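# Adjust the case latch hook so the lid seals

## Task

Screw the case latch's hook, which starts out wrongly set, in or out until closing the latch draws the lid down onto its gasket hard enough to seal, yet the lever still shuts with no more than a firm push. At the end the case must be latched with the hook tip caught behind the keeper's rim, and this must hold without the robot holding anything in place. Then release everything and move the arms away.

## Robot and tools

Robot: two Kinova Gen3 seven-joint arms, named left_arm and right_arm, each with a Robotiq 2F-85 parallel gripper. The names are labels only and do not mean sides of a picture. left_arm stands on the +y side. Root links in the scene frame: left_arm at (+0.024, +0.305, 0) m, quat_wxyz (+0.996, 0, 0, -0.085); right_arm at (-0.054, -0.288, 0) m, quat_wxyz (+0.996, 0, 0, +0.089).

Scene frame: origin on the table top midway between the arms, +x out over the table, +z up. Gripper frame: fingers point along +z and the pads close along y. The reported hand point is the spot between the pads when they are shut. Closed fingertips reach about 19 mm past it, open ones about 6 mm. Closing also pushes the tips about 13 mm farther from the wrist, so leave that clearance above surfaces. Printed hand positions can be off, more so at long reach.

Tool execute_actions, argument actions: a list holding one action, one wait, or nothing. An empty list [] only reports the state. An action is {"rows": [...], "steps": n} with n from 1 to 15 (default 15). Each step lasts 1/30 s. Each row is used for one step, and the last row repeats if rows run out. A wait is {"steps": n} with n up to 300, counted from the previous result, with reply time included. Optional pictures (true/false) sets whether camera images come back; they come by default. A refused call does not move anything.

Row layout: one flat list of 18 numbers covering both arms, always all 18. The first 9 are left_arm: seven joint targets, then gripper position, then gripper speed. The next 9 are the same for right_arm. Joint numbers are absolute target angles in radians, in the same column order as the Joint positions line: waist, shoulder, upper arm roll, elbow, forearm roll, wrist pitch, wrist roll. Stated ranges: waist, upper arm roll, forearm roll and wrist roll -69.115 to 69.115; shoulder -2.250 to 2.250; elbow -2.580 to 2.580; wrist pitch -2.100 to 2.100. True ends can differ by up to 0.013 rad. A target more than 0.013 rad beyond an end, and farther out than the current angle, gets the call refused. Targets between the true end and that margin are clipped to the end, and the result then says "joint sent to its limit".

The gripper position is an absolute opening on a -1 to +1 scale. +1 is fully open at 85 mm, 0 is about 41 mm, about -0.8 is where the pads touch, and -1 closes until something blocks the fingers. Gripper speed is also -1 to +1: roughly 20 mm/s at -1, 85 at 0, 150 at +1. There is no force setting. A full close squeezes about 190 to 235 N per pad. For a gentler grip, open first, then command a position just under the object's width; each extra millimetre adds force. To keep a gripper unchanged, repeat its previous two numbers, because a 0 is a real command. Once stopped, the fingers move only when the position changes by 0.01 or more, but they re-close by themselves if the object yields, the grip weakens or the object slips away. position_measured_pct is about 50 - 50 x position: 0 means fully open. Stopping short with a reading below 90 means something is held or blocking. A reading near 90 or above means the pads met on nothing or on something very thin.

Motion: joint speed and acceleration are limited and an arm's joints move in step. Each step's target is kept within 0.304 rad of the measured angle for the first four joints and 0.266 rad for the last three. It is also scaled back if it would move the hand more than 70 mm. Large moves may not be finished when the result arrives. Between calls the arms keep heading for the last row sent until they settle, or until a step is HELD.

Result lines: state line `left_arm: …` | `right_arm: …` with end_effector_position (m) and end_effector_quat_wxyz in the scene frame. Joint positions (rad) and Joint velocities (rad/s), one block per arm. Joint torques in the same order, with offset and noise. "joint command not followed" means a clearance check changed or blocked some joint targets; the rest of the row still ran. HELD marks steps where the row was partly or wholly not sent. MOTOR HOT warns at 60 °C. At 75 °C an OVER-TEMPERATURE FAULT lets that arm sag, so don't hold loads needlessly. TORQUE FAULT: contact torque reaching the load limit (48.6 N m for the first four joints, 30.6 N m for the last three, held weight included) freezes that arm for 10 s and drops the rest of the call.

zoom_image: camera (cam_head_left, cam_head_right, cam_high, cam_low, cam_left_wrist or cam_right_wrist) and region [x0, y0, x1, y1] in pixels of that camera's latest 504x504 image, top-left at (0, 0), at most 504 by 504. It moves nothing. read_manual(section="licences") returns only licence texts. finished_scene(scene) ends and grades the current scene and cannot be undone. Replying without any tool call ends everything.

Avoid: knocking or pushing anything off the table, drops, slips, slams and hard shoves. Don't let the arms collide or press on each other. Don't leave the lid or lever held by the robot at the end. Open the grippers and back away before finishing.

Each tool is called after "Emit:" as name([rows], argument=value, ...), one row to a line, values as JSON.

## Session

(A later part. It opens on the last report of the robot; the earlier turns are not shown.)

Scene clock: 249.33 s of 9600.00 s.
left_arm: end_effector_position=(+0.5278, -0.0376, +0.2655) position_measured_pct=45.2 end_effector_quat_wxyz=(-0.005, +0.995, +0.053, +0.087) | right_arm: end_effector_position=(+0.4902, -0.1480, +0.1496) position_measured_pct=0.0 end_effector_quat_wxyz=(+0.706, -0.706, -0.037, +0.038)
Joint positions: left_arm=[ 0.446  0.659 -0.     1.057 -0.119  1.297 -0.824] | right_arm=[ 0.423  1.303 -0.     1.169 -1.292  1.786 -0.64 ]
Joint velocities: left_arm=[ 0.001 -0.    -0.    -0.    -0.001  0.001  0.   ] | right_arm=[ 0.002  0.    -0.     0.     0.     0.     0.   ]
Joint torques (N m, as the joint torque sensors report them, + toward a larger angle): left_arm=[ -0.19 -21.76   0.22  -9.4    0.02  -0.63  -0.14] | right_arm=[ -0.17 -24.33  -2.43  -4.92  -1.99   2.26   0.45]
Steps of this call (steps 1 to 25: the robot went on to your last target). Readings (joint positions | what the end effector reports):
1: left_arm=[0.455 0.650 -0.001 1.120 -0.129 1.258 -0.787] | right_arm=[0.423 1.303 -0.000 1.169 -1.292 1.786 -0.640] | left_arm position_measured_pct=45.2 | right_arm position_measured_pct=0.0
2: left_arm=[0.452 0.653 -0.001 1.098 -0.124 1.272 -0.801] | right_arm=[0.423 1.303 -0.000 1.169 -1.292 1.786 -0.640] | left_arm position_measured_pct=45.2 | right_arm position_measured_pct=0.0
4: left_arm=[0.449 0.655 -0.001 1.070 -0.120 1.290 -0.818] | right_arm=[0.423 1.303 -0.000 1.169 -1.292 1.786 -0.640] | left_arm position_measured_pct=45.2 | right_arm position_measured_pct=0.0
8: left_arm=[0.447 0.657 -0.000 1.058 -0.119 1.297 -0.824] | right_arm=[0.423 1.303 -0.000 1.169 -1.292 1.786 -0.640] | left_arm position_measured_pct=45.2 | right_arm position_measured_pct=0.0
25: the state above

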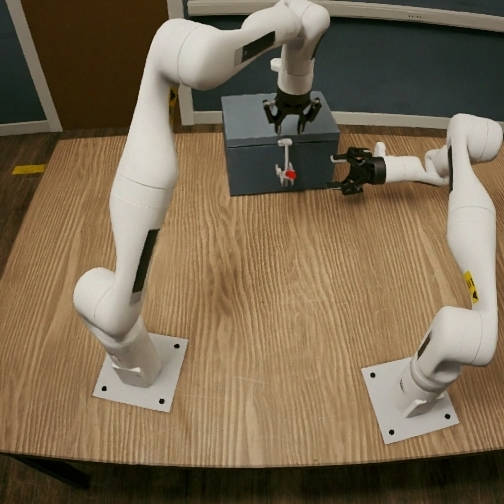

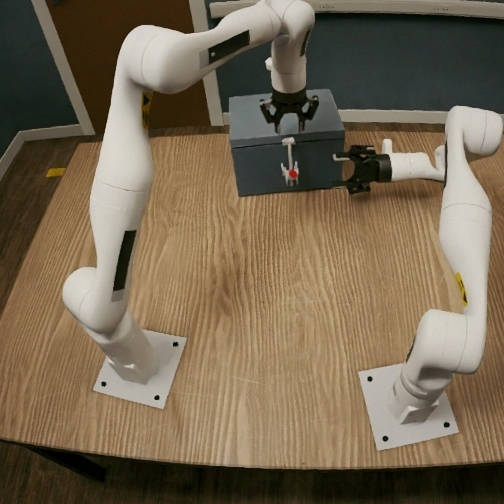

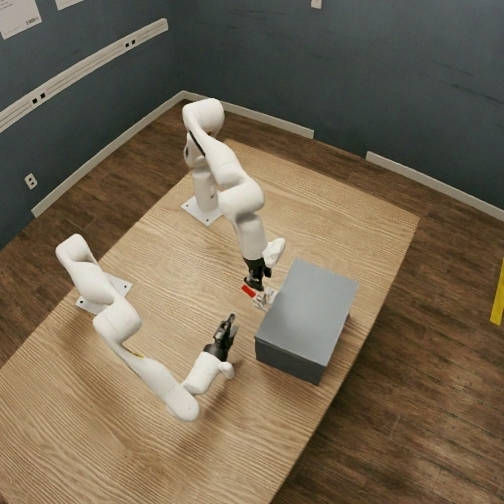

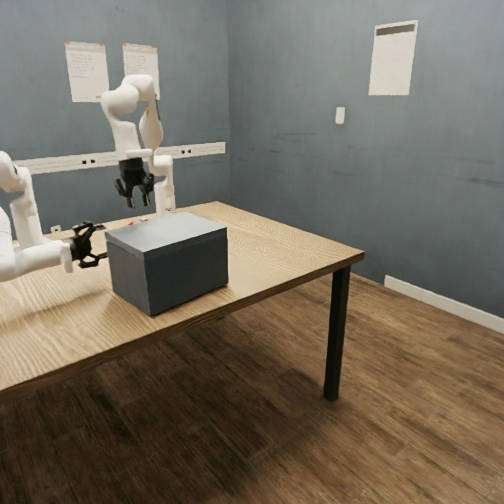

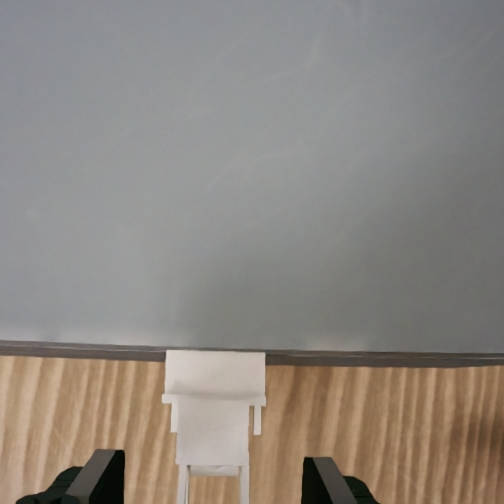

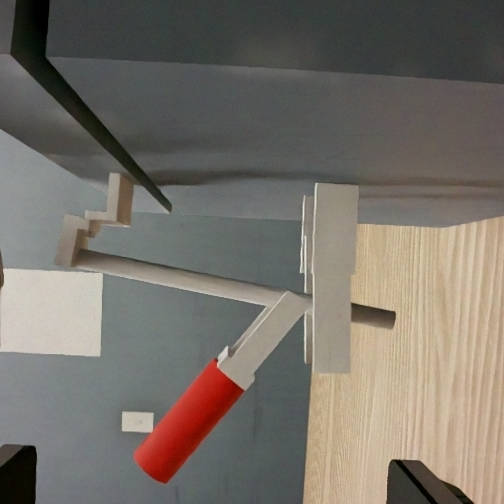

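Emit:
execute_actions([
  {"rows": [[0.4402,0.683,0,1.1074,-0.1215,1.2213,-0.8211,0.1,0, 0.423,1.303,0,1.169,-1.292,1.786,-0.640,1,0]], "steps": 15},
])

Scene clock: 275.93 s of 9600.00 s.
left_arm: end_effector_position=(+0.5330, -0.0371, +0.2362) position_measured_pct=45.2 end_effector_quat_wxyz=(-0.005, +0.995, +0.053, +0.087) | right_arm: end_effector_position=(+0.4902, -0.1480, +0.1496) position_measured_pct=0.0 end_effector_quat_wxyz=(+0.706, -0.706, -0.037, +0.038)
Joint positions: left_arm=[ 0.44   0.683 -0.     1.107 -0.121  1.222 -0.821] | right_arm=[ 0.423  1.303 -0.     1.169 -1.292  1.786 -0.64 ]
Joint velocities: left_arm=[ 0.     0.001 -0.001  0.002  0.    -0.003 -0.   ] | right_arm=[-0.001 -0.001  0.    -0.    -0.     0.001 -0.   ]
Joint torques (N m, as the joint torque sensors report them, + toward a larger angle): left_arm=[ -0.18 -21.83   0.23  -8.95  -0.08  -0.62   0.02] | right_arm=[  0.05 -24.15  -2.1   -4.9   -1.8    2.41   0.25]
Steps of this call (steps 1 to 15: the robot went on to your last target; steps 16 to 783: nothing new was sent; steps 784 to 798: all 15 steps of this action). Readings (joint positions | what the end effector reports):
784: left_arm=[0.446 0.660 0.000 1.057 -0.119 1.296 -0.824] | right_arm=[0.423 1.303 -0.000 1.169 -1.292 1.786 -0.640] | left_arm position_measured_pct=45.2 | right_arm position_measured_pct=0.0
785: left_arm=[0.445 0.662 0.000 1.062 -0.119 1.288 -0.824] | right_arm=[0.423 1.303 -0.000 1.169 -1.292 1.786 -0.640] | left_arm position_measured_pct=45.2 | right_arm position_measured_pct=0.0
787: left_arm=[0.443 0.671 0.000 1.083 -0.120 1.257 -0.822] | right_arm=[0.423 1.303 -0.000 1.169 -1.292 1.786 -0.640] | left_arm position_measured_pct=45.2 | right_arm position_measured_pct=0.0
791: left_arm=[0.441 0.682 -0.000 1.104 -0.121 1.226 -0.821] | right_arm=[0.423 1.303 -0.000 1.169 -1.292 1.786 -0.640] | left_arm position_measured_pct=45.2 | right_arm position_measured_pct=0.0
798: the state above

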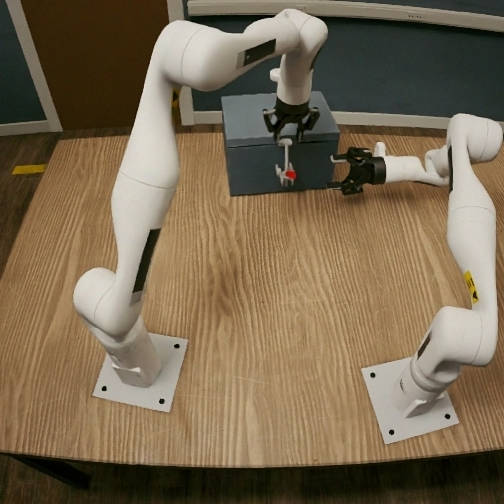

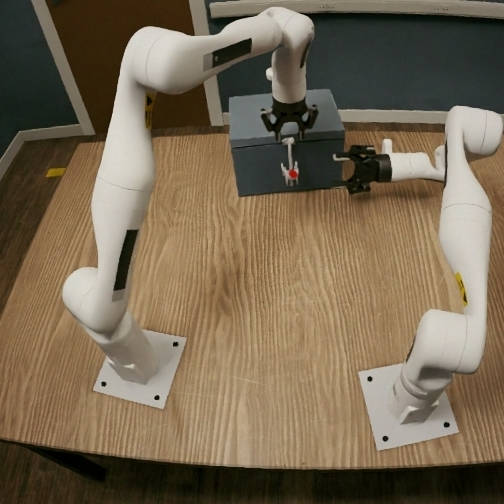

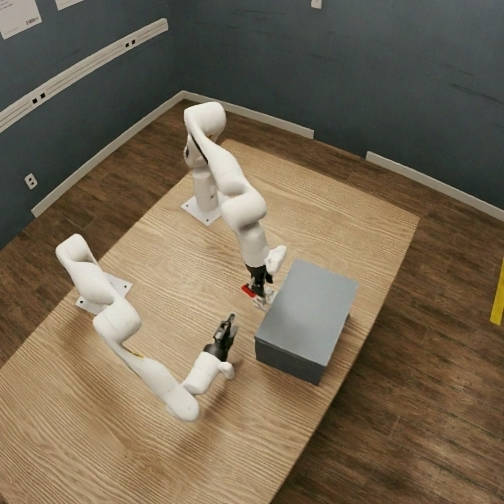

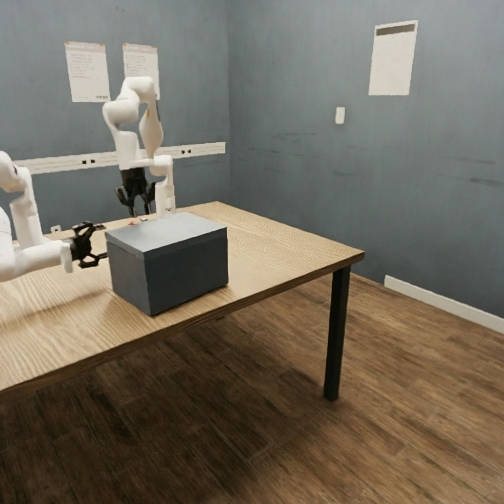

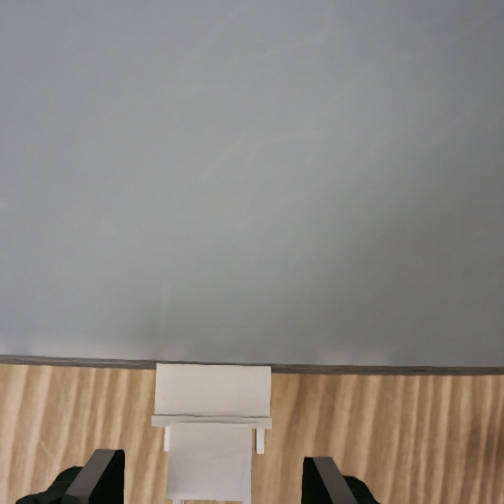

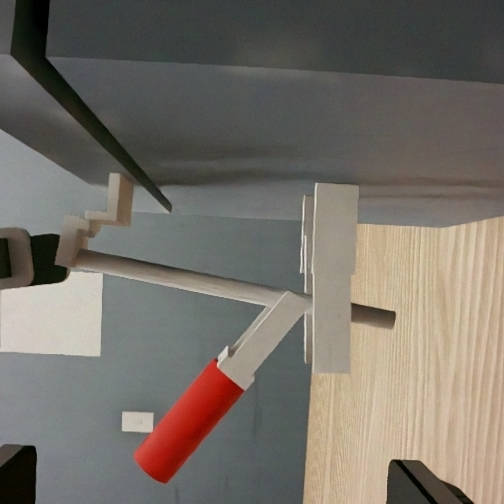

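Emit:
zoom_image(camera="cam_right_wrist", region=[0, 170, 150, 320])

Emit:
zoom_image(camera="cam_left_wrist", region=[80, 354, 350, 504])

Region (0, 170, 150, 320) of cam_right_wrist's 504x504 image, scaled by 3.360.

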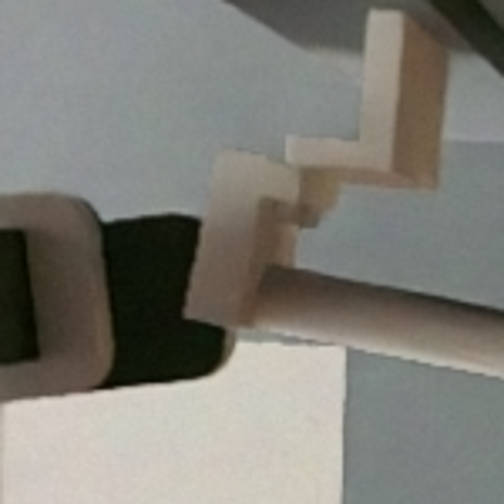

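Region (80, 354, 350, 504) of cam_left_wrist's 504x504 image, scaled by 1.867.

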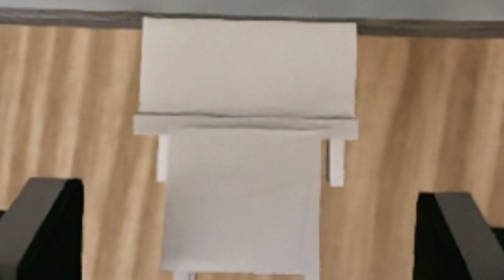

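Emit:
execute_actions([
  {"rows": [[0.4364,0.690,0,1.1262,-0.1222,1.1951,-0.8214,-0.1,0, 0.423,1.303,0,1.169,-1.292,1.786,-0.640,1,0]], "steps": 15},
])

Emit:
zoom_image(camera="cam_left_wrist", region=[80, 354, 350, 504])

Emit:
zoom_image(camera="cam_right_wrist", region=[0, 170, 150, 320])

Scene clock: 311.87 s of 9600.00 s.
left_arm: end_effector_position=(+0.5347, -0.0356, +0.2264) position_measured_pct=54.8 end_effector_quat_wxyz=(-0.005, +0.995, +0.053, +0.087) | right_arm: end_effector_position=(+0.4902, -0.1480, +0.1496) position_measured_pct=0.0 end_effector_quat_wxyz=(+0.706, -0.706, -0.037, +0.038)
Joint positions: left_arm=[ 0.436  0.69  -0.     1.126 -0.122  1.195 -0.821] | right_arm=[ 0.423  1.303 -0.     1.169 -1.292  1.786 -0.64 ]
Joint velocities: left_arm=[ 0.001  0.     0.     0.001  0.    -0.001 -0.   ] | right_arm=[ 0.001 -0.001 -0.     0.    -0.    -0.    -0.   ]
Joint torques (N m, as the joint torque sensors report them, + toward a larger angle): left_arm=[ -0.46 -22.36   0.17  -9.22   0.15  -0.62   0.27] | right_arm=[ -0.31 -24.37  -2.61  -5.09  -2.03   2.53   0.38]
Steps of this call (steps 1 to 15: the robot went on to your last target; steps 16 to 1063: nothing new was sent; steps 1064 to 1078: all 15 steps of this action). Readings (joint positions | what the end effector reports):
1064: left_arm=[0.440 0.683 0.000 1.108 -0.122 1.220 -0.821] | right_arm=[0.423 1.303 -0.000 1.169 -1.292 1.786 -0.640] | left_arm position_measured_pct=45.2 | right_arm position_measured_pct=0.0
1065: left_arm=[0.439 0.684 0.000 1.112 -0.122 1.214 -0.821] | right_arm=[0.423 1.303 -0.000 1.169 -1.292 1.786 -0.640] | left_arm position_measured_pct=45.6 | right_arm position_measured_pct=0.0
1067: left_arm=[0.438 0.688 -0.000 1.120 -0.122 1.203 -0.821] | right_arm=[0.423 1.303 -0.000 1.169 -1.292 1.786 -0.640] | left_arm position_measured_pct=49.6 | right_arm position_measured_pct=0.0
1071: left_arm=[0.437 0.690 -0.000 1.125 -0.122 1.197 -0.821] | right_arm=[0.423 1.303 -0.000 1.169 -1.292 1.786 -0.640] | left_arm position_measured_pct=54.4 | right_arm position_measured_pct=0.0
1078: the state above

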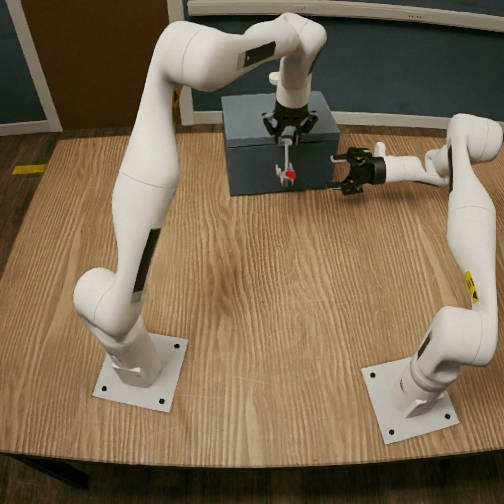

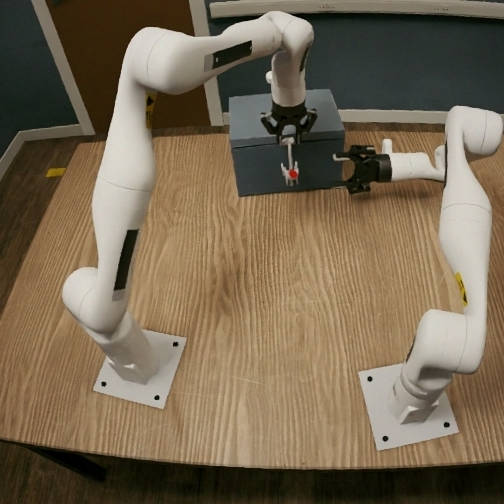

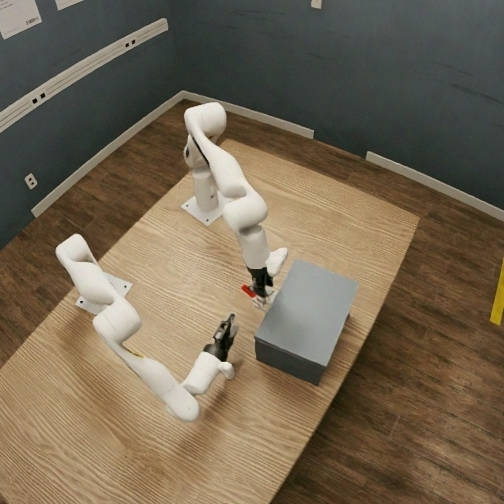

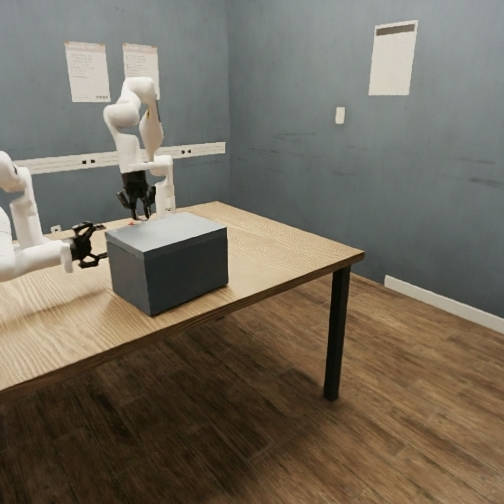

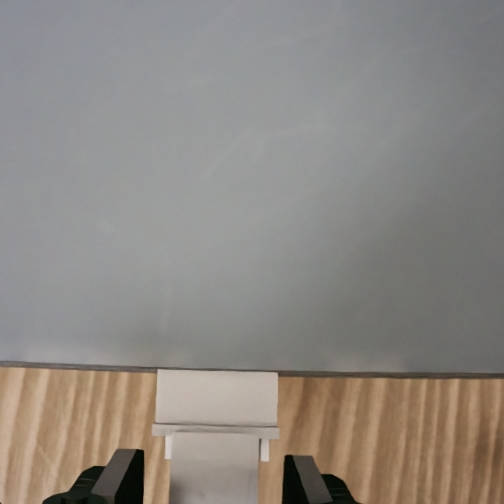

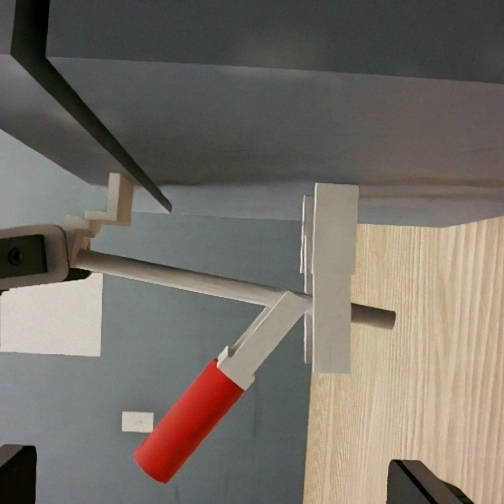

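Region (80, 354, 350, 504) of cam_left_wrist's 504x504 image, scaled by 1.867.

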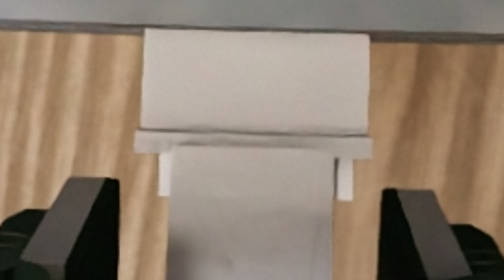

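Region (0, 170, 150, 320) of cam_right_wrist's 504x504 image, scaled by 3.360.

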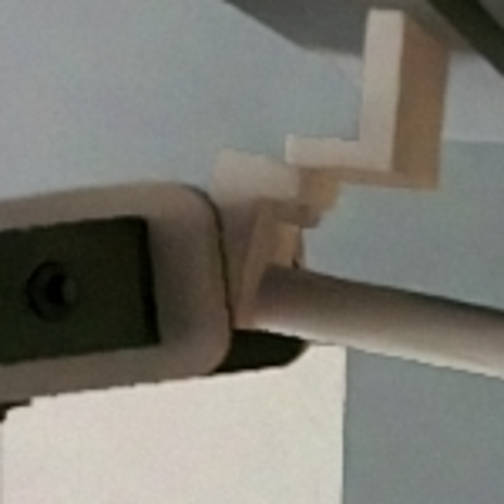

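Emit:
execute_actions([
  {"rows": [[0.4364,0.690,0,1.1262,-0.1222,1.1951,-0.8214,-0.3,-0.5, 0.423,1.303,0,1.169,-1.292,1.786,-0.640,1,0],[0.4364,0.690,0,1.1262,-0.1222,1.1951,-0.8214,-0.3,-0.5, 0.423,1.303,0,1.169,-1.292,1.786,-0.640,1,0],[0.4364,0.690,0,1.1262,-0.1222,1.1951,-0.8214,-0.3,-0.5, 0.423,1.303,0,1.169,-1.292,1.786,-0.640,1,0],[0.4364,0.690,0,1.1262,-0.1222,1.1951,-0.8214,-0.3,-0.5, 0.423,1.303,0,1.169,-1.292,1.786,-0.640,1,0],[0.4364,0.690,0,1.1262,-0.1222,1.1951,-0.8214,-0.3,-0.5, 0.423,1.303,0,1.169,-1.292,1.786,-0.640,1,0],[0.4364,0.690,0,1.1262,-0.1222,1.1951,-0.8214,-0.3,-0.5, 0.423,1.303,0,1.169,-1.292,1.786,-0.640,1,0],[0.4364,0.690,0,1.1262,-0.1222,1.1951,-0.8214,-0.38,-1, 0.423,1.303,0,1.169,-1.292,1.786,-0.640,1,0]], "steps": 15},
])

Scene clock: 333.50 s of 9600.00 s.
left_arm: end_effector_position=(+0.5347, -0.0358, +0.2264) position_measured_pct=68.7 end_effector_quat_wxyz=(-0.004, +0.995, +0.053, +0.087) | right_arm: end_effector_position=(+0.4902, -0.1480, +0.1496) position_measured_pct=0.0 end_effector_quat_wxyz=(+0.706, -0.706, -0.037, +0.038)
Joint positions: left_arm=[ 0.436  0.69   0.     1.126 -0.122  1.195 -0.821] | right_arm=[ 0.423  1.303 -0.     1.169 -1.292  1.786 -0.64 ]
Joint velocities: left_arm=[ 0.001 -0.    -0.001 -0.    -0.    -0.    -0.001] | right_arm=[ 0.    -0.002 -0.     0.    -0.     0.     0.   ]
Joint torques (N m, as the joint torque sensors report them, + toward a larger angle): left_arm=[ -0.59 -22.2    0.14  -9.29  -0.07  -0.8   -0.02] | right_arm=[ -0.15 -24.37  -2.44  -5.03  -1.98   2.26   0.26]
Steps of this call (steps 1 to 15: the robot went on to your last target; steps 16 to 634: nothing new was sent; steps 635 to 649: all 15 steps of this action). Readings (joint positions | what the end effector reports):
635: left_arm=[0.436 0.690 0.000 1.126 -0.122 1.195 -0.821] | right_arm=[0.423 1.303 -0.000 1.169 -1.292 1.786 -0.640] | left_arm position_measured_pct=54.8 | right_arm position_measured_pct=0.0
636: left_arm=[0.436 0.690 0.000 1.126 -0.122 1.195 -0.821] | right_arm=[0.423 1.303 -0.000 1.169 -1.292 1.786 -0.640] | left_arm position_measured_pct=55.2 | right_arm position_measured_pct=0.0
638: left_arm=[0.436 0.690 0.000 1.126 -0.122 1.195 -0.821] | right_arm=[0.423 1.303 -0.000 1.169 -1.292 1.786 -0.640] | left_arm position_measured_pct=57.9 | right_arm position_measured_pct=0.0
642: left_arm=[0.436 0.690 -0.000 1.126 -0.122 1.195 -0.821] | right_arm=[0.423 1.303 -0.000 1.169 -1.292 1.786 -0.640] | left_arm position_measured_pct=63.9 | right_arm position_measured_pct=0.0
649: the state above

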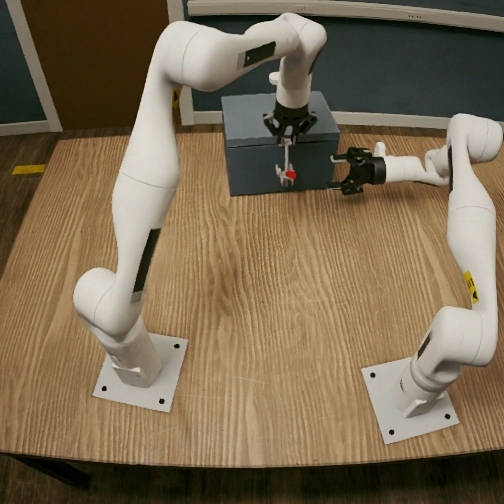

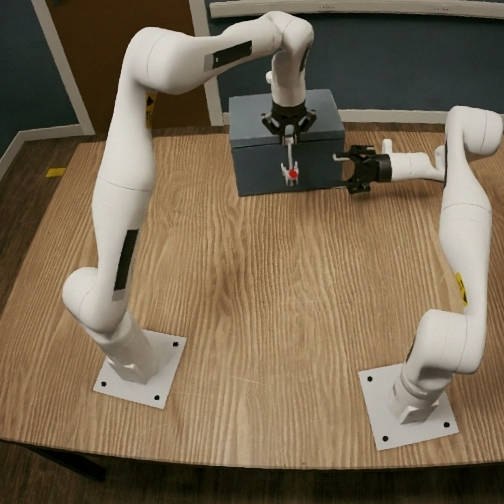

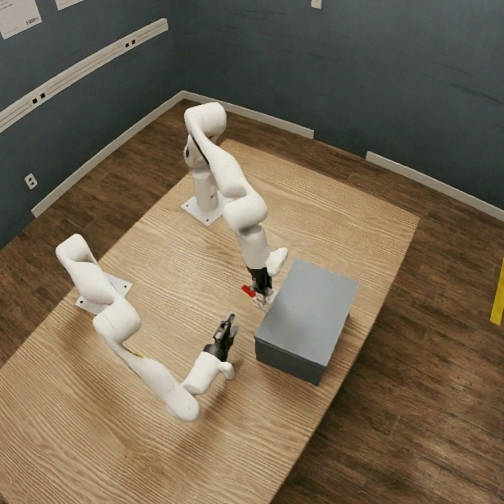

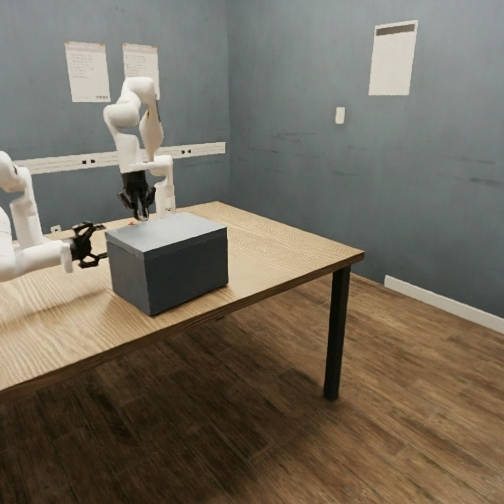

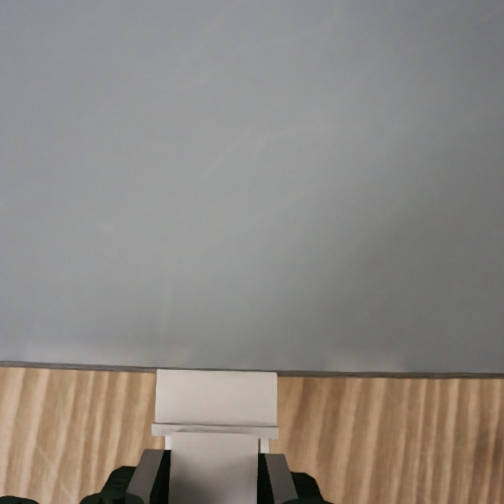

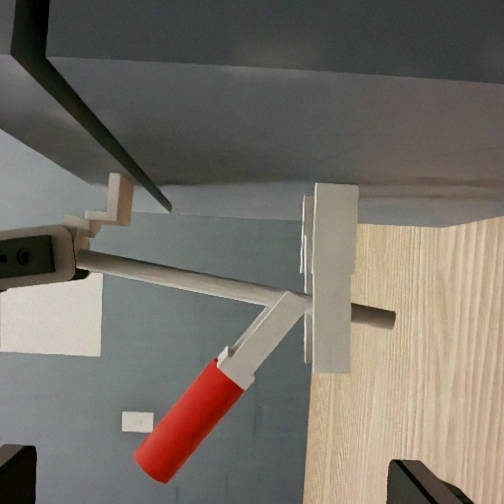

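Emit:
execute_actions([
  {"rows": [[0.4364,0.690,0,1.1262,-0.1222,1.1951,-0.8214,-0.41,-1, 0.423,1.303,0,1.169,-1.292,1.786,-0.640,1,0],[0.4364,0.690,0,1.1262,-0.1222,1.1951,-0.8214,-0.41,-1, 0.423,1.303,0,1.169,-1.292,1.786,-0.640,1,0],[0.4364,0.690,0,1.1262,-0.1222,1.1951,-0.8214,-0.41,-1, 0.423,1.303,0,1.169,-1.292,1.786,-0.640,1,0],[0.4406,0.6837,0,1.1378,-0.123,1.1903,-0.8163,-0.41,-1, 0.423,1.303,0,1.169,-1.292,1.786,-0.640,1,0],[0.4406,0.6837,0,1.1378,-0.123,1.1903,-0.8163,-0.41,-1, 0.423,1.303,0,1.169,-1.292,1.786,-0.640,1,0],[0.4449,0.6775,0,1.1494,-0.1239,1.1856,-0.8111,-0.41,-1, 0.423,1.303,0,1.169,-1.292,1.786,-0.640,1,0],[0.4449,0.6775,0,1.1494,-0.1239,1.1856,-0.8111,-0.41,-1, 0.423,1.303,0,1.169,-1.292,1.786,-0.640,1,0],[0.4491,0.6712,0,1.161,-0.1247,1.1808,-0.806,-0.41,-1, 0.423,1.303,0,1.169,-1.292,1.786,-0.640,1,0],[0.4491,0.6712,0,1.161,-0.1247,1.1808,-0.806,-0.41,-1, 0.423,1.303,0,1.169,-1.292,1.786,-0.640,1,0],[0.4534,0.665,0,1.1726,-0.1256,1.176,-0.8009,-0.41,-1, 0.423,1.303,0,1.169,-1.292,1.786,-0.640,1,0],[0.4534,0.665,0,1.1726,-0.1256,1.176,-0.8009,-0.41,-1, 0.423,1.303,0,1.169,-1.292,1.786,-0.640,1,0],[0.4576,0.6587,0,1.1842,-0.1264,1.1712,-0.7958,-0.41,-1, 0.423,1.303,0,1.169,-1.292,1.786,-0.640,1,0]], "steps": 15},
], pictures=false)

Emit:
execute_actions([
  {"rows": [[0.4618,0.6524,0,1.1958,-0.1272,1.1665,-0.7906,-0.41,-1, 0.423,1.303,0,1.169,-1.292,1.786,-0.640,1,0],[0.4618,0.6524,0,1.1958,-0.1272,1.1665,-0.7906,-0.41,-1, 0.423,1.303,0,1.169,-1.292,1.786,-0.640,1,0],[0.4661,0.6462,0,1.2074,-0.1281,1.1617,-0.7855,-0.41,-1, 0.423,1.303,0,1.169,-1.292,1.786,-0.640,1,0],[0.4661,0.6462,0,1.2074,-0.1281,1.1617,-0.7855,-0.41,-1, 0.423,1.303,0,1.169,-1.292,1.786,-0.640,1,0],[0.4703,0.6399,0,1.219,-0.1289,1.1569,-0.7804,-0.41,-1, 0.423,1.303,0,1.169,-1.292,1.786,-0.640,1,0],[0.4703,0.6399,0,1.219,-0.1289,1.1569,-0.7804,-0.41,-1, 0.423,1.303,0,1.169,-1.292,1.786,-0.640,1,0],[0.4746,0.6337,0,1.2306,-0.1298,1.1522,-0.7752,-0.41,-1, 0.423,1.303,0,1.169,-1.292,1.786,-0.640,1,0],[0.4746,0.6337,0,1.2306,-0.1298,1.1522,-0.7752,-0.41,-1, 0.423,1.303,0,1.169,-1.292,1.786,-0.640,1,0],[0.4788,0.6274,0,1.2422,-0.1306,1.1474,-0.7701,-0.41,-1, 0.423,1.303,0,1.169,-1.292,1.786,-0.640,1,0]], "steps": 15},
])

Scene clock: 381.23 s of 9600.00 s.
left_arm: end_effector_position=(+0.5207, -0.0374, +0.2278) position_measured_pct=69.4 end_effector_quat_wxyz=(-0.004, +0.995, +0.053, +0.089) | right_arm: end_effector_position=(+0.4902, -0.1480, +0.1496) position_measured_pct=0.0 end_effector_quat_wxyz=(+0.706, -0.706, -0.037, +0.038)
Joint positions: left_arm=[ 0.454  0.661 -0.001  1.176 -0.127  1.173 -0.799] | right_arm=[ 0.423  1.303 -0.     1.169 -1.292  1.786 -0.64 ]
Joint velocities: left_arm=[ 0.027 -0.043  0.002  0.084 -0.006 -0.036  0.042] | right_arm=[-0.002  0.001  0.     0.     0.     0.    -0.   ]
Joint torques (N m, as the joint torque sensors report them, + toward a larger angle): left_arm=[ -0.19 -20.46   0.65  -8.04   0.44  -0.56  -0.08] | right_arm=[ -0.02 -24.59  -2.31  -5.01  -1.96   2.13   0.28]
Steps of this call (steps 1 to 15: the robot went on to your last target; steps 16 to 1417: nothing new was sent; steps 1418 to 1432: all 15 steps of this action). Readings (joint positions | what the end effector reports):
1418: left_arm=[0.436 0.690 0.000 1.126 -0.122 1.195 -0.821] | right_arm=[0.423 1.303 -0.000 1.169 -1.292 1.786 -0.640] | left_arm position_measured_pct=68.7 | right_arm position_measured_pct=0.0
1419: left_arm=[0.436 0.690 0.000 1.126 -0.122 1.195 -0.821] | right_arm=[0.423 1.303 -0.000 1.169 -1.292 1.786 -0.640] | left_arm position_measured_pct=68.7 | right_arm position_measured_pct=0.0
1421: left_arm=[0.437 0.689 -0.000 1.127 -0.122 1.195 -0.821] | right_arm=[0.423 1.303 -0.000 1.169 -1.292 1.786 -0.640] | left_arm position_measured_pct=69.0 | right_arm position_measured_pct=0.0
1425: left_arm=[0.442 0.681 -0.001 1.141 -0.124 1.188 -0.815] | right_arm=[0.423 1.303 -0.000 1.169 -1.292 1.786 -0.640] | left_arm position_measured_pct=69.4 | right_arm position_measured_pct=0.0
1432: the state above

Scene clock: 381.73 s of 9600.00 s.
left_arm: end_effector_position=(+0.5011, -0.0396, +0.2269) position_measured_pct=69.4 end_effector_quat_wxyz=(-0.004, +0.995, +0.053, +0.088) | right_arm: end_effector_position=(+0.4902, -0.1480, +0.1496) position_measured_pct=0.0 end_effector_quat_wxyz=(+0.706, -0.706, -0.037, +0.038)
Joint positions: left_arm=[ 0.478  0.628 -0.     1.239 -0.131  1.147 -0.771] | right_arm=[ 0.423  1.303 -0.     1.169 -1.292  1.786 -0.64 ]
Joint velocities: left_arm=[ 0.01  -0.011 -0.001  0.025 -0.001 -0.011  0.009] | right_arm=[-0.002 -0.001  0.    -0.    -0.    -0.    -0.   ]
Joint torques (N m, as the joint torque sensors report them, + toward a larger angle): left_arm=[ -0.14 -20.33  -0.04  -7.86  -0.12  -0.13   0.14] | right_arm=[ -0.26 -24.56  -2.11  -4.7   -1.75   2.31   0.29]
Steps of this call (steps 1 to 15: all 15 steps of this action). Readings (joint positions | what the end effector reports):
1: left_arm=[0.455 0.660 -0.001 1.179 -0.127 1.172 -0.797] | right_arm=[0.423 1.303 -0.000 1.169 -1.292 1.786 -0.640] | left_arm position_measured_pct=69.4 | right_arm position_measured_pct=0.0
2: left_arm=[0.457 0.657 -0.001 1.183 -0.127 1.170 -0.796] | right_arm=[0.423 1.303 -0.000 1.169 -1.292 1.786 -0.640] | left_arm position_measured_pct=69.4 | right_arm position_measured_pct=0.0
4: left_arm=[0.461 0.652 -0.001 1.192 -0.128 1.166 -0.792] | right_arm=[0.423 1.303 -0.000 1.169 -1.292 1.786 -0.640] | left_arm position_measured_pct=69.4 | right_arm position_measured_pct=0.0
8: left_arm=[0.468 0.641 -0.001 1.214 -0.129 1.157 -0.782] | right_arm=[0.423 1.303 -0.000 1.169 -1.292 1.786 -0.640] | left_arm position_measured_pct=69.4 | right_arm position_measured_pct=0.0
15: the state above

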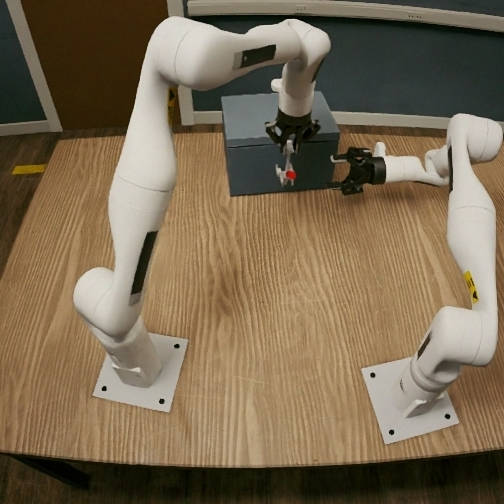

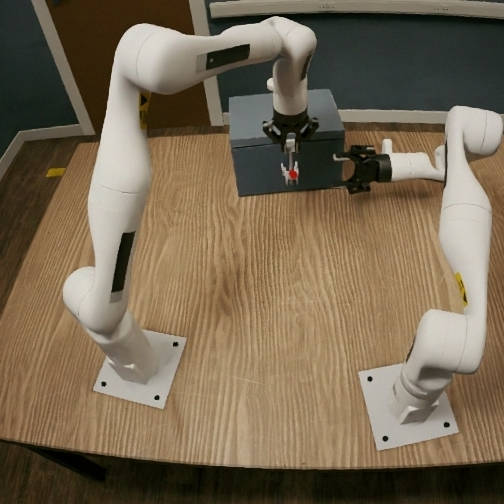

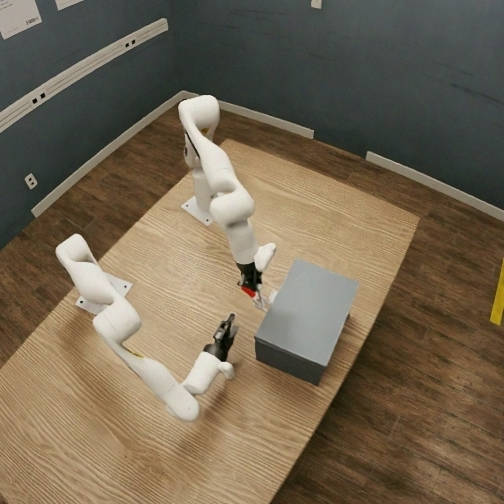

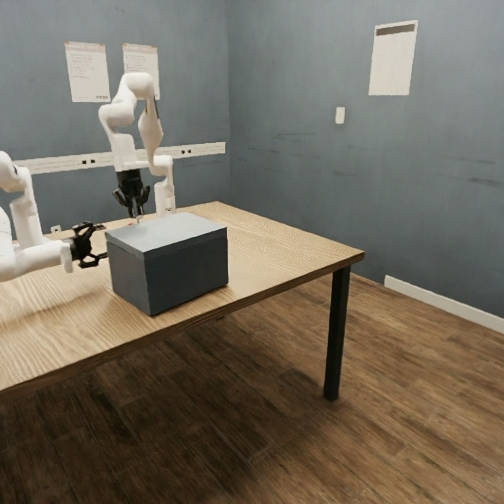

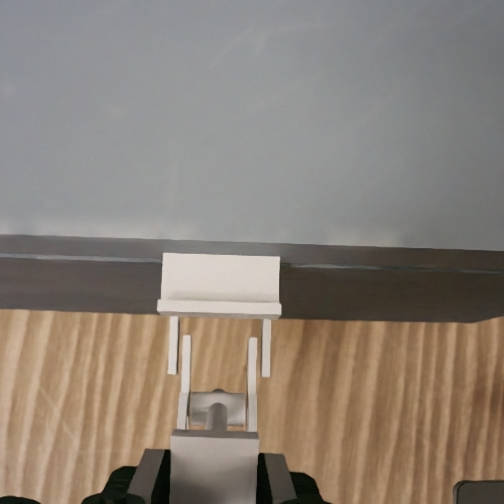

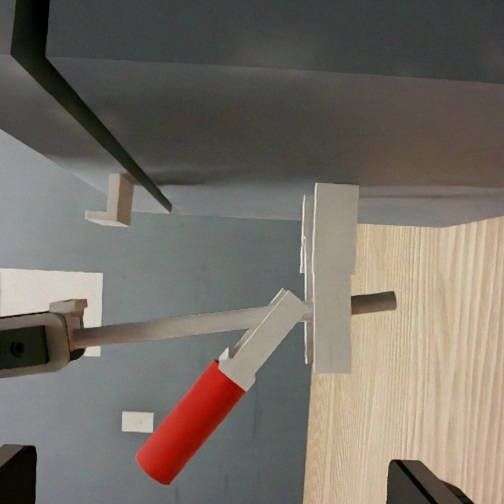

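Emit:
zoom_image(camera="cam_right_wrist", region=[0, 260, 150, 410])

Emit:
zoom_image(camera="cam_right_wrist", region=[0, 170, 420, 500])

Region (0, 260, 150, 410) of cam_right_wrist's 504x504 image, scaled by 3.360.

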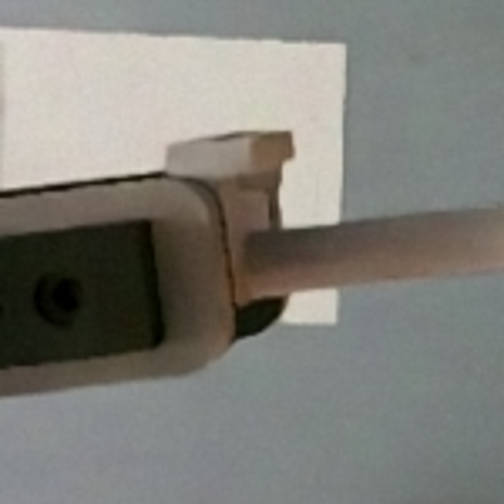

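Region (0, 170, 420, 500) of cam_right_wrist's 504x504 image, scaled by 1.200; it fills the top 396 rows of this view, and the rest is white.

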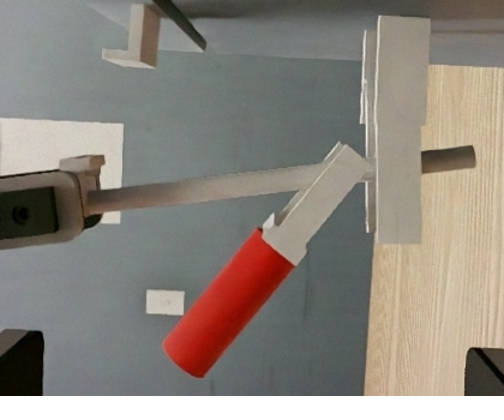

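Emit:
execute_actions([
  {"rows": [[0.4788,0.6274,0,1.2422,-0.1306,1.1474,0.80,-0.41,-1, 0.423,1.303,0,1.169,-1.292,1.786,-0.640,1,0]], "steps": 15},
], pictures=false)

Emit:
execute_actions([
  {"steps": 35},
])

Scene clock: 409.63 s of 9600.00 s.
left_arm: end_effector_position=(+0.5003, -0.0391, +0.2269) position_measured_pct=69.4 end_effector_quat_wxyz=(+0.018, +0.950, +0.300, +0.086) | right_arm: end_effector_position=(+0.4902, -0.1480, +0.1496) position_measured_pct=0.0 end_effector_quat_wxyz=(+0.706, -0.706, -0.037, +0.038)
Joint positions: left_arm=[ 0.478  0.627 -0.001  1.241 -0.131  1.147 -0.264] | right_arm=[ 0.423  1.303 -0.     1.169 -1.292  1.786 -0.64 ]
Joint velocities: left_arm=[ 0.     0.    -0.     0.001 -0.     0.003  1.217] | right_arm=[ 0.001  0.001 -0.001 -0.     0.     0.001 -0.   ]
Joint torques (N m, as the joint torque sensors report them, + toward a larger angle): left_arm=[ -0.07 -20.67   0.12  -8.31   0.27  -0.27  -0.02] | right_arm=[ -0.19 -24.5   -2.31  -5.    -1.94   2.3    0.36]
Steps of this call (steps 1 to 15: the robot went on to your last target; steps 16 to 822: nothing new was sent; steps 823 to 837: all 15 steps of this action). Readings (joint positions | what the end effector reports):
823: left_arm=[0.479 0.627 -0.000 1.241 -0.131 1.146 -0.769] | right_arm=[0.423 1.303 -0.000 1.169 -1.292 1.786 -0.640] | left_arm position_measured_pct=69.4 | right_arm position_measured_pct=0.0
824: left_arm=[0.479 0.627 -0.000 1.241 -0.131 1.146 -0.760] | right_arm=[0.423 1.303 -0.000 1.169 -1.292 1.786 -0.640] | left_arm position_measured_pct=69.4 | right_arm position_measured_pct=0.0
826: left_arm=[0.479 0.627 -0.000 1.241 -0.131 1.146 -0.709] | right_arm=[0.423 1.303 -0.000 1.169 -1.292 1.786 -0.640] | left_arm position_measured_pct=69.4 | right_arm position_measured_pct=0.0
830: left_arm=[0.479 0.627 -0.000 1.241 -0.131 1.146 -0.549] | right_arm=[0.423 1.303 -0.000 1.169 -1.292 1.786 -0.640] | left_arm position_measured_pct=69.4 | right_arm position_measured_pct=0.0
837: the state above

Scene clock: 410.80 s of 9600.00 s.
left_arm: end_effector_position=(+0.4992, -0.0388, +0.2267) position_measured_pct=69.4 end_effector_quat_wxyz=(+0.058, +0.666, +0.741, +0.065) | right_arm: end_effector_position=(+0.4902, -0.1480, +0.1496) position_measured_pct=0.0 end_effector_quat_wxyz=(+0.706, -0.706, -0.037, +0.038)
Joint positions: left_arm=[ 0.479  0.626 -0.     1.243 -0.131  1.149  0.8  ] | right_arm=[ 0.423  1.303 -0.     1.169 -1.292  1.786 -0.64 ]
Joint velocities: left_arm=[ 0.    -0.002 -0.     0.    -0.001  0.001  0.003] | right_arm=[ 0.001  0.     0.     0.     0.    -0.     0.   ]
Joint torques (N m, as the joint torque sensors report them, + toward a larger angle): left_arm=[ -0.3  -20.15   0.44  -9.18  -0.01  -1.14   0.09] | right_arm=[ -0.35 -24.18  -2.29  -4.92  -1.89   2.3    0.19]
Steps of this call (steps 1 to 35: the robot went on to your last target). Readings (joint positions | what the end effector reports):
1: left_arm=[0.478 0.627 -0.001 1.241 -0.131 1.147 -0.224] | right_arm=[0.423 1.303 -0.000 1.169 -1.292 1.786 -0.640] | left_arm position_measured_pct=69.4 | right_arm position_measured_pct=0.0
2: left_arm=[0.478 0.627 -0.001 1.241 -0.131 1.147 -0.183] | right_arm=[0.423 1.303 -0.000 1.169 -1.292 1.786 -0.640] | left_arm position_measured_pct=69.4 | right_arm position_measured_pct=0.0
4: left_arm=[0.478 0.627 -0.001 1.242 -0.131 1.147 -0.102] | right_arm=[0.423 1.303 -0.000 1.169 -1.292 1.786 -0.640] | left_arm position_measured_pct=69.4 | right_arm position_measured_pct=0.0
8: left_arm=[0.478 0.627 -0.001 1.242 -0.131 1.147 0.061] | right_arm=[0.423 1.303 -0.000 1.169 -1.292 1.786 -0.640] | left_arm position_measured_pct=69.4 | right_arm position_measured_pct=0.0
35: the state above

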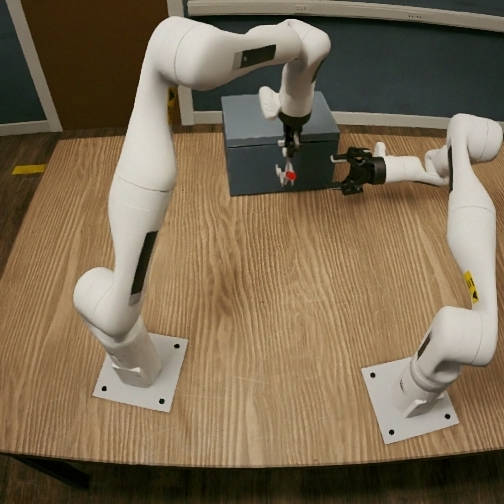

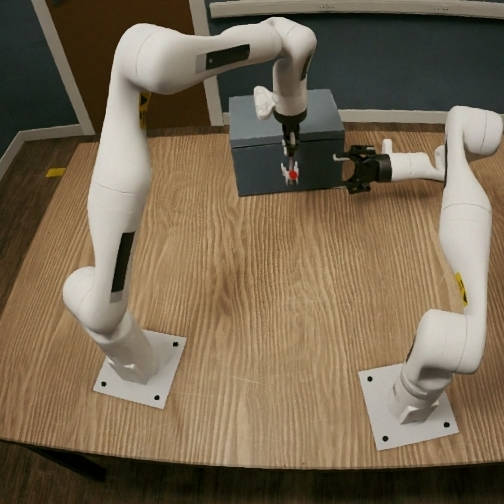

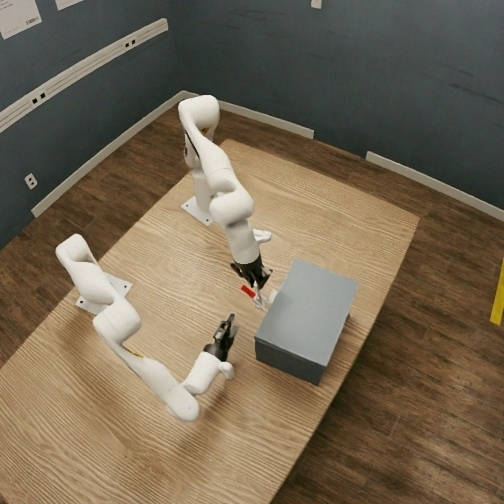

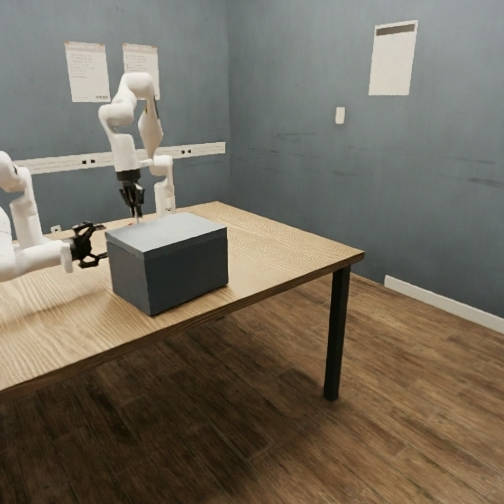

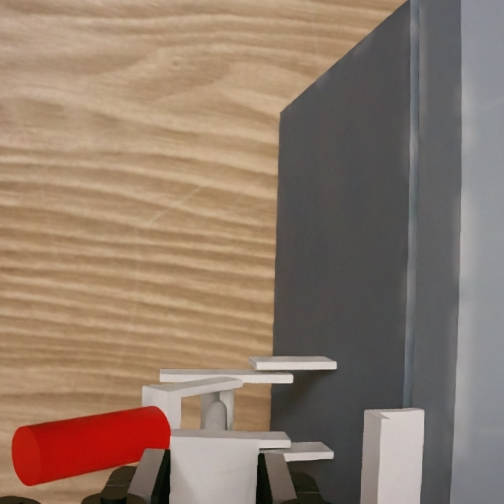

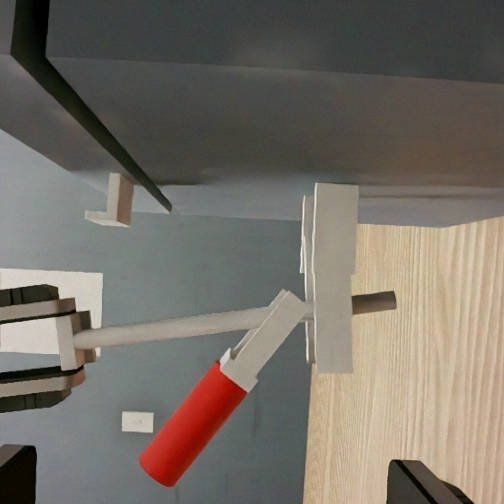

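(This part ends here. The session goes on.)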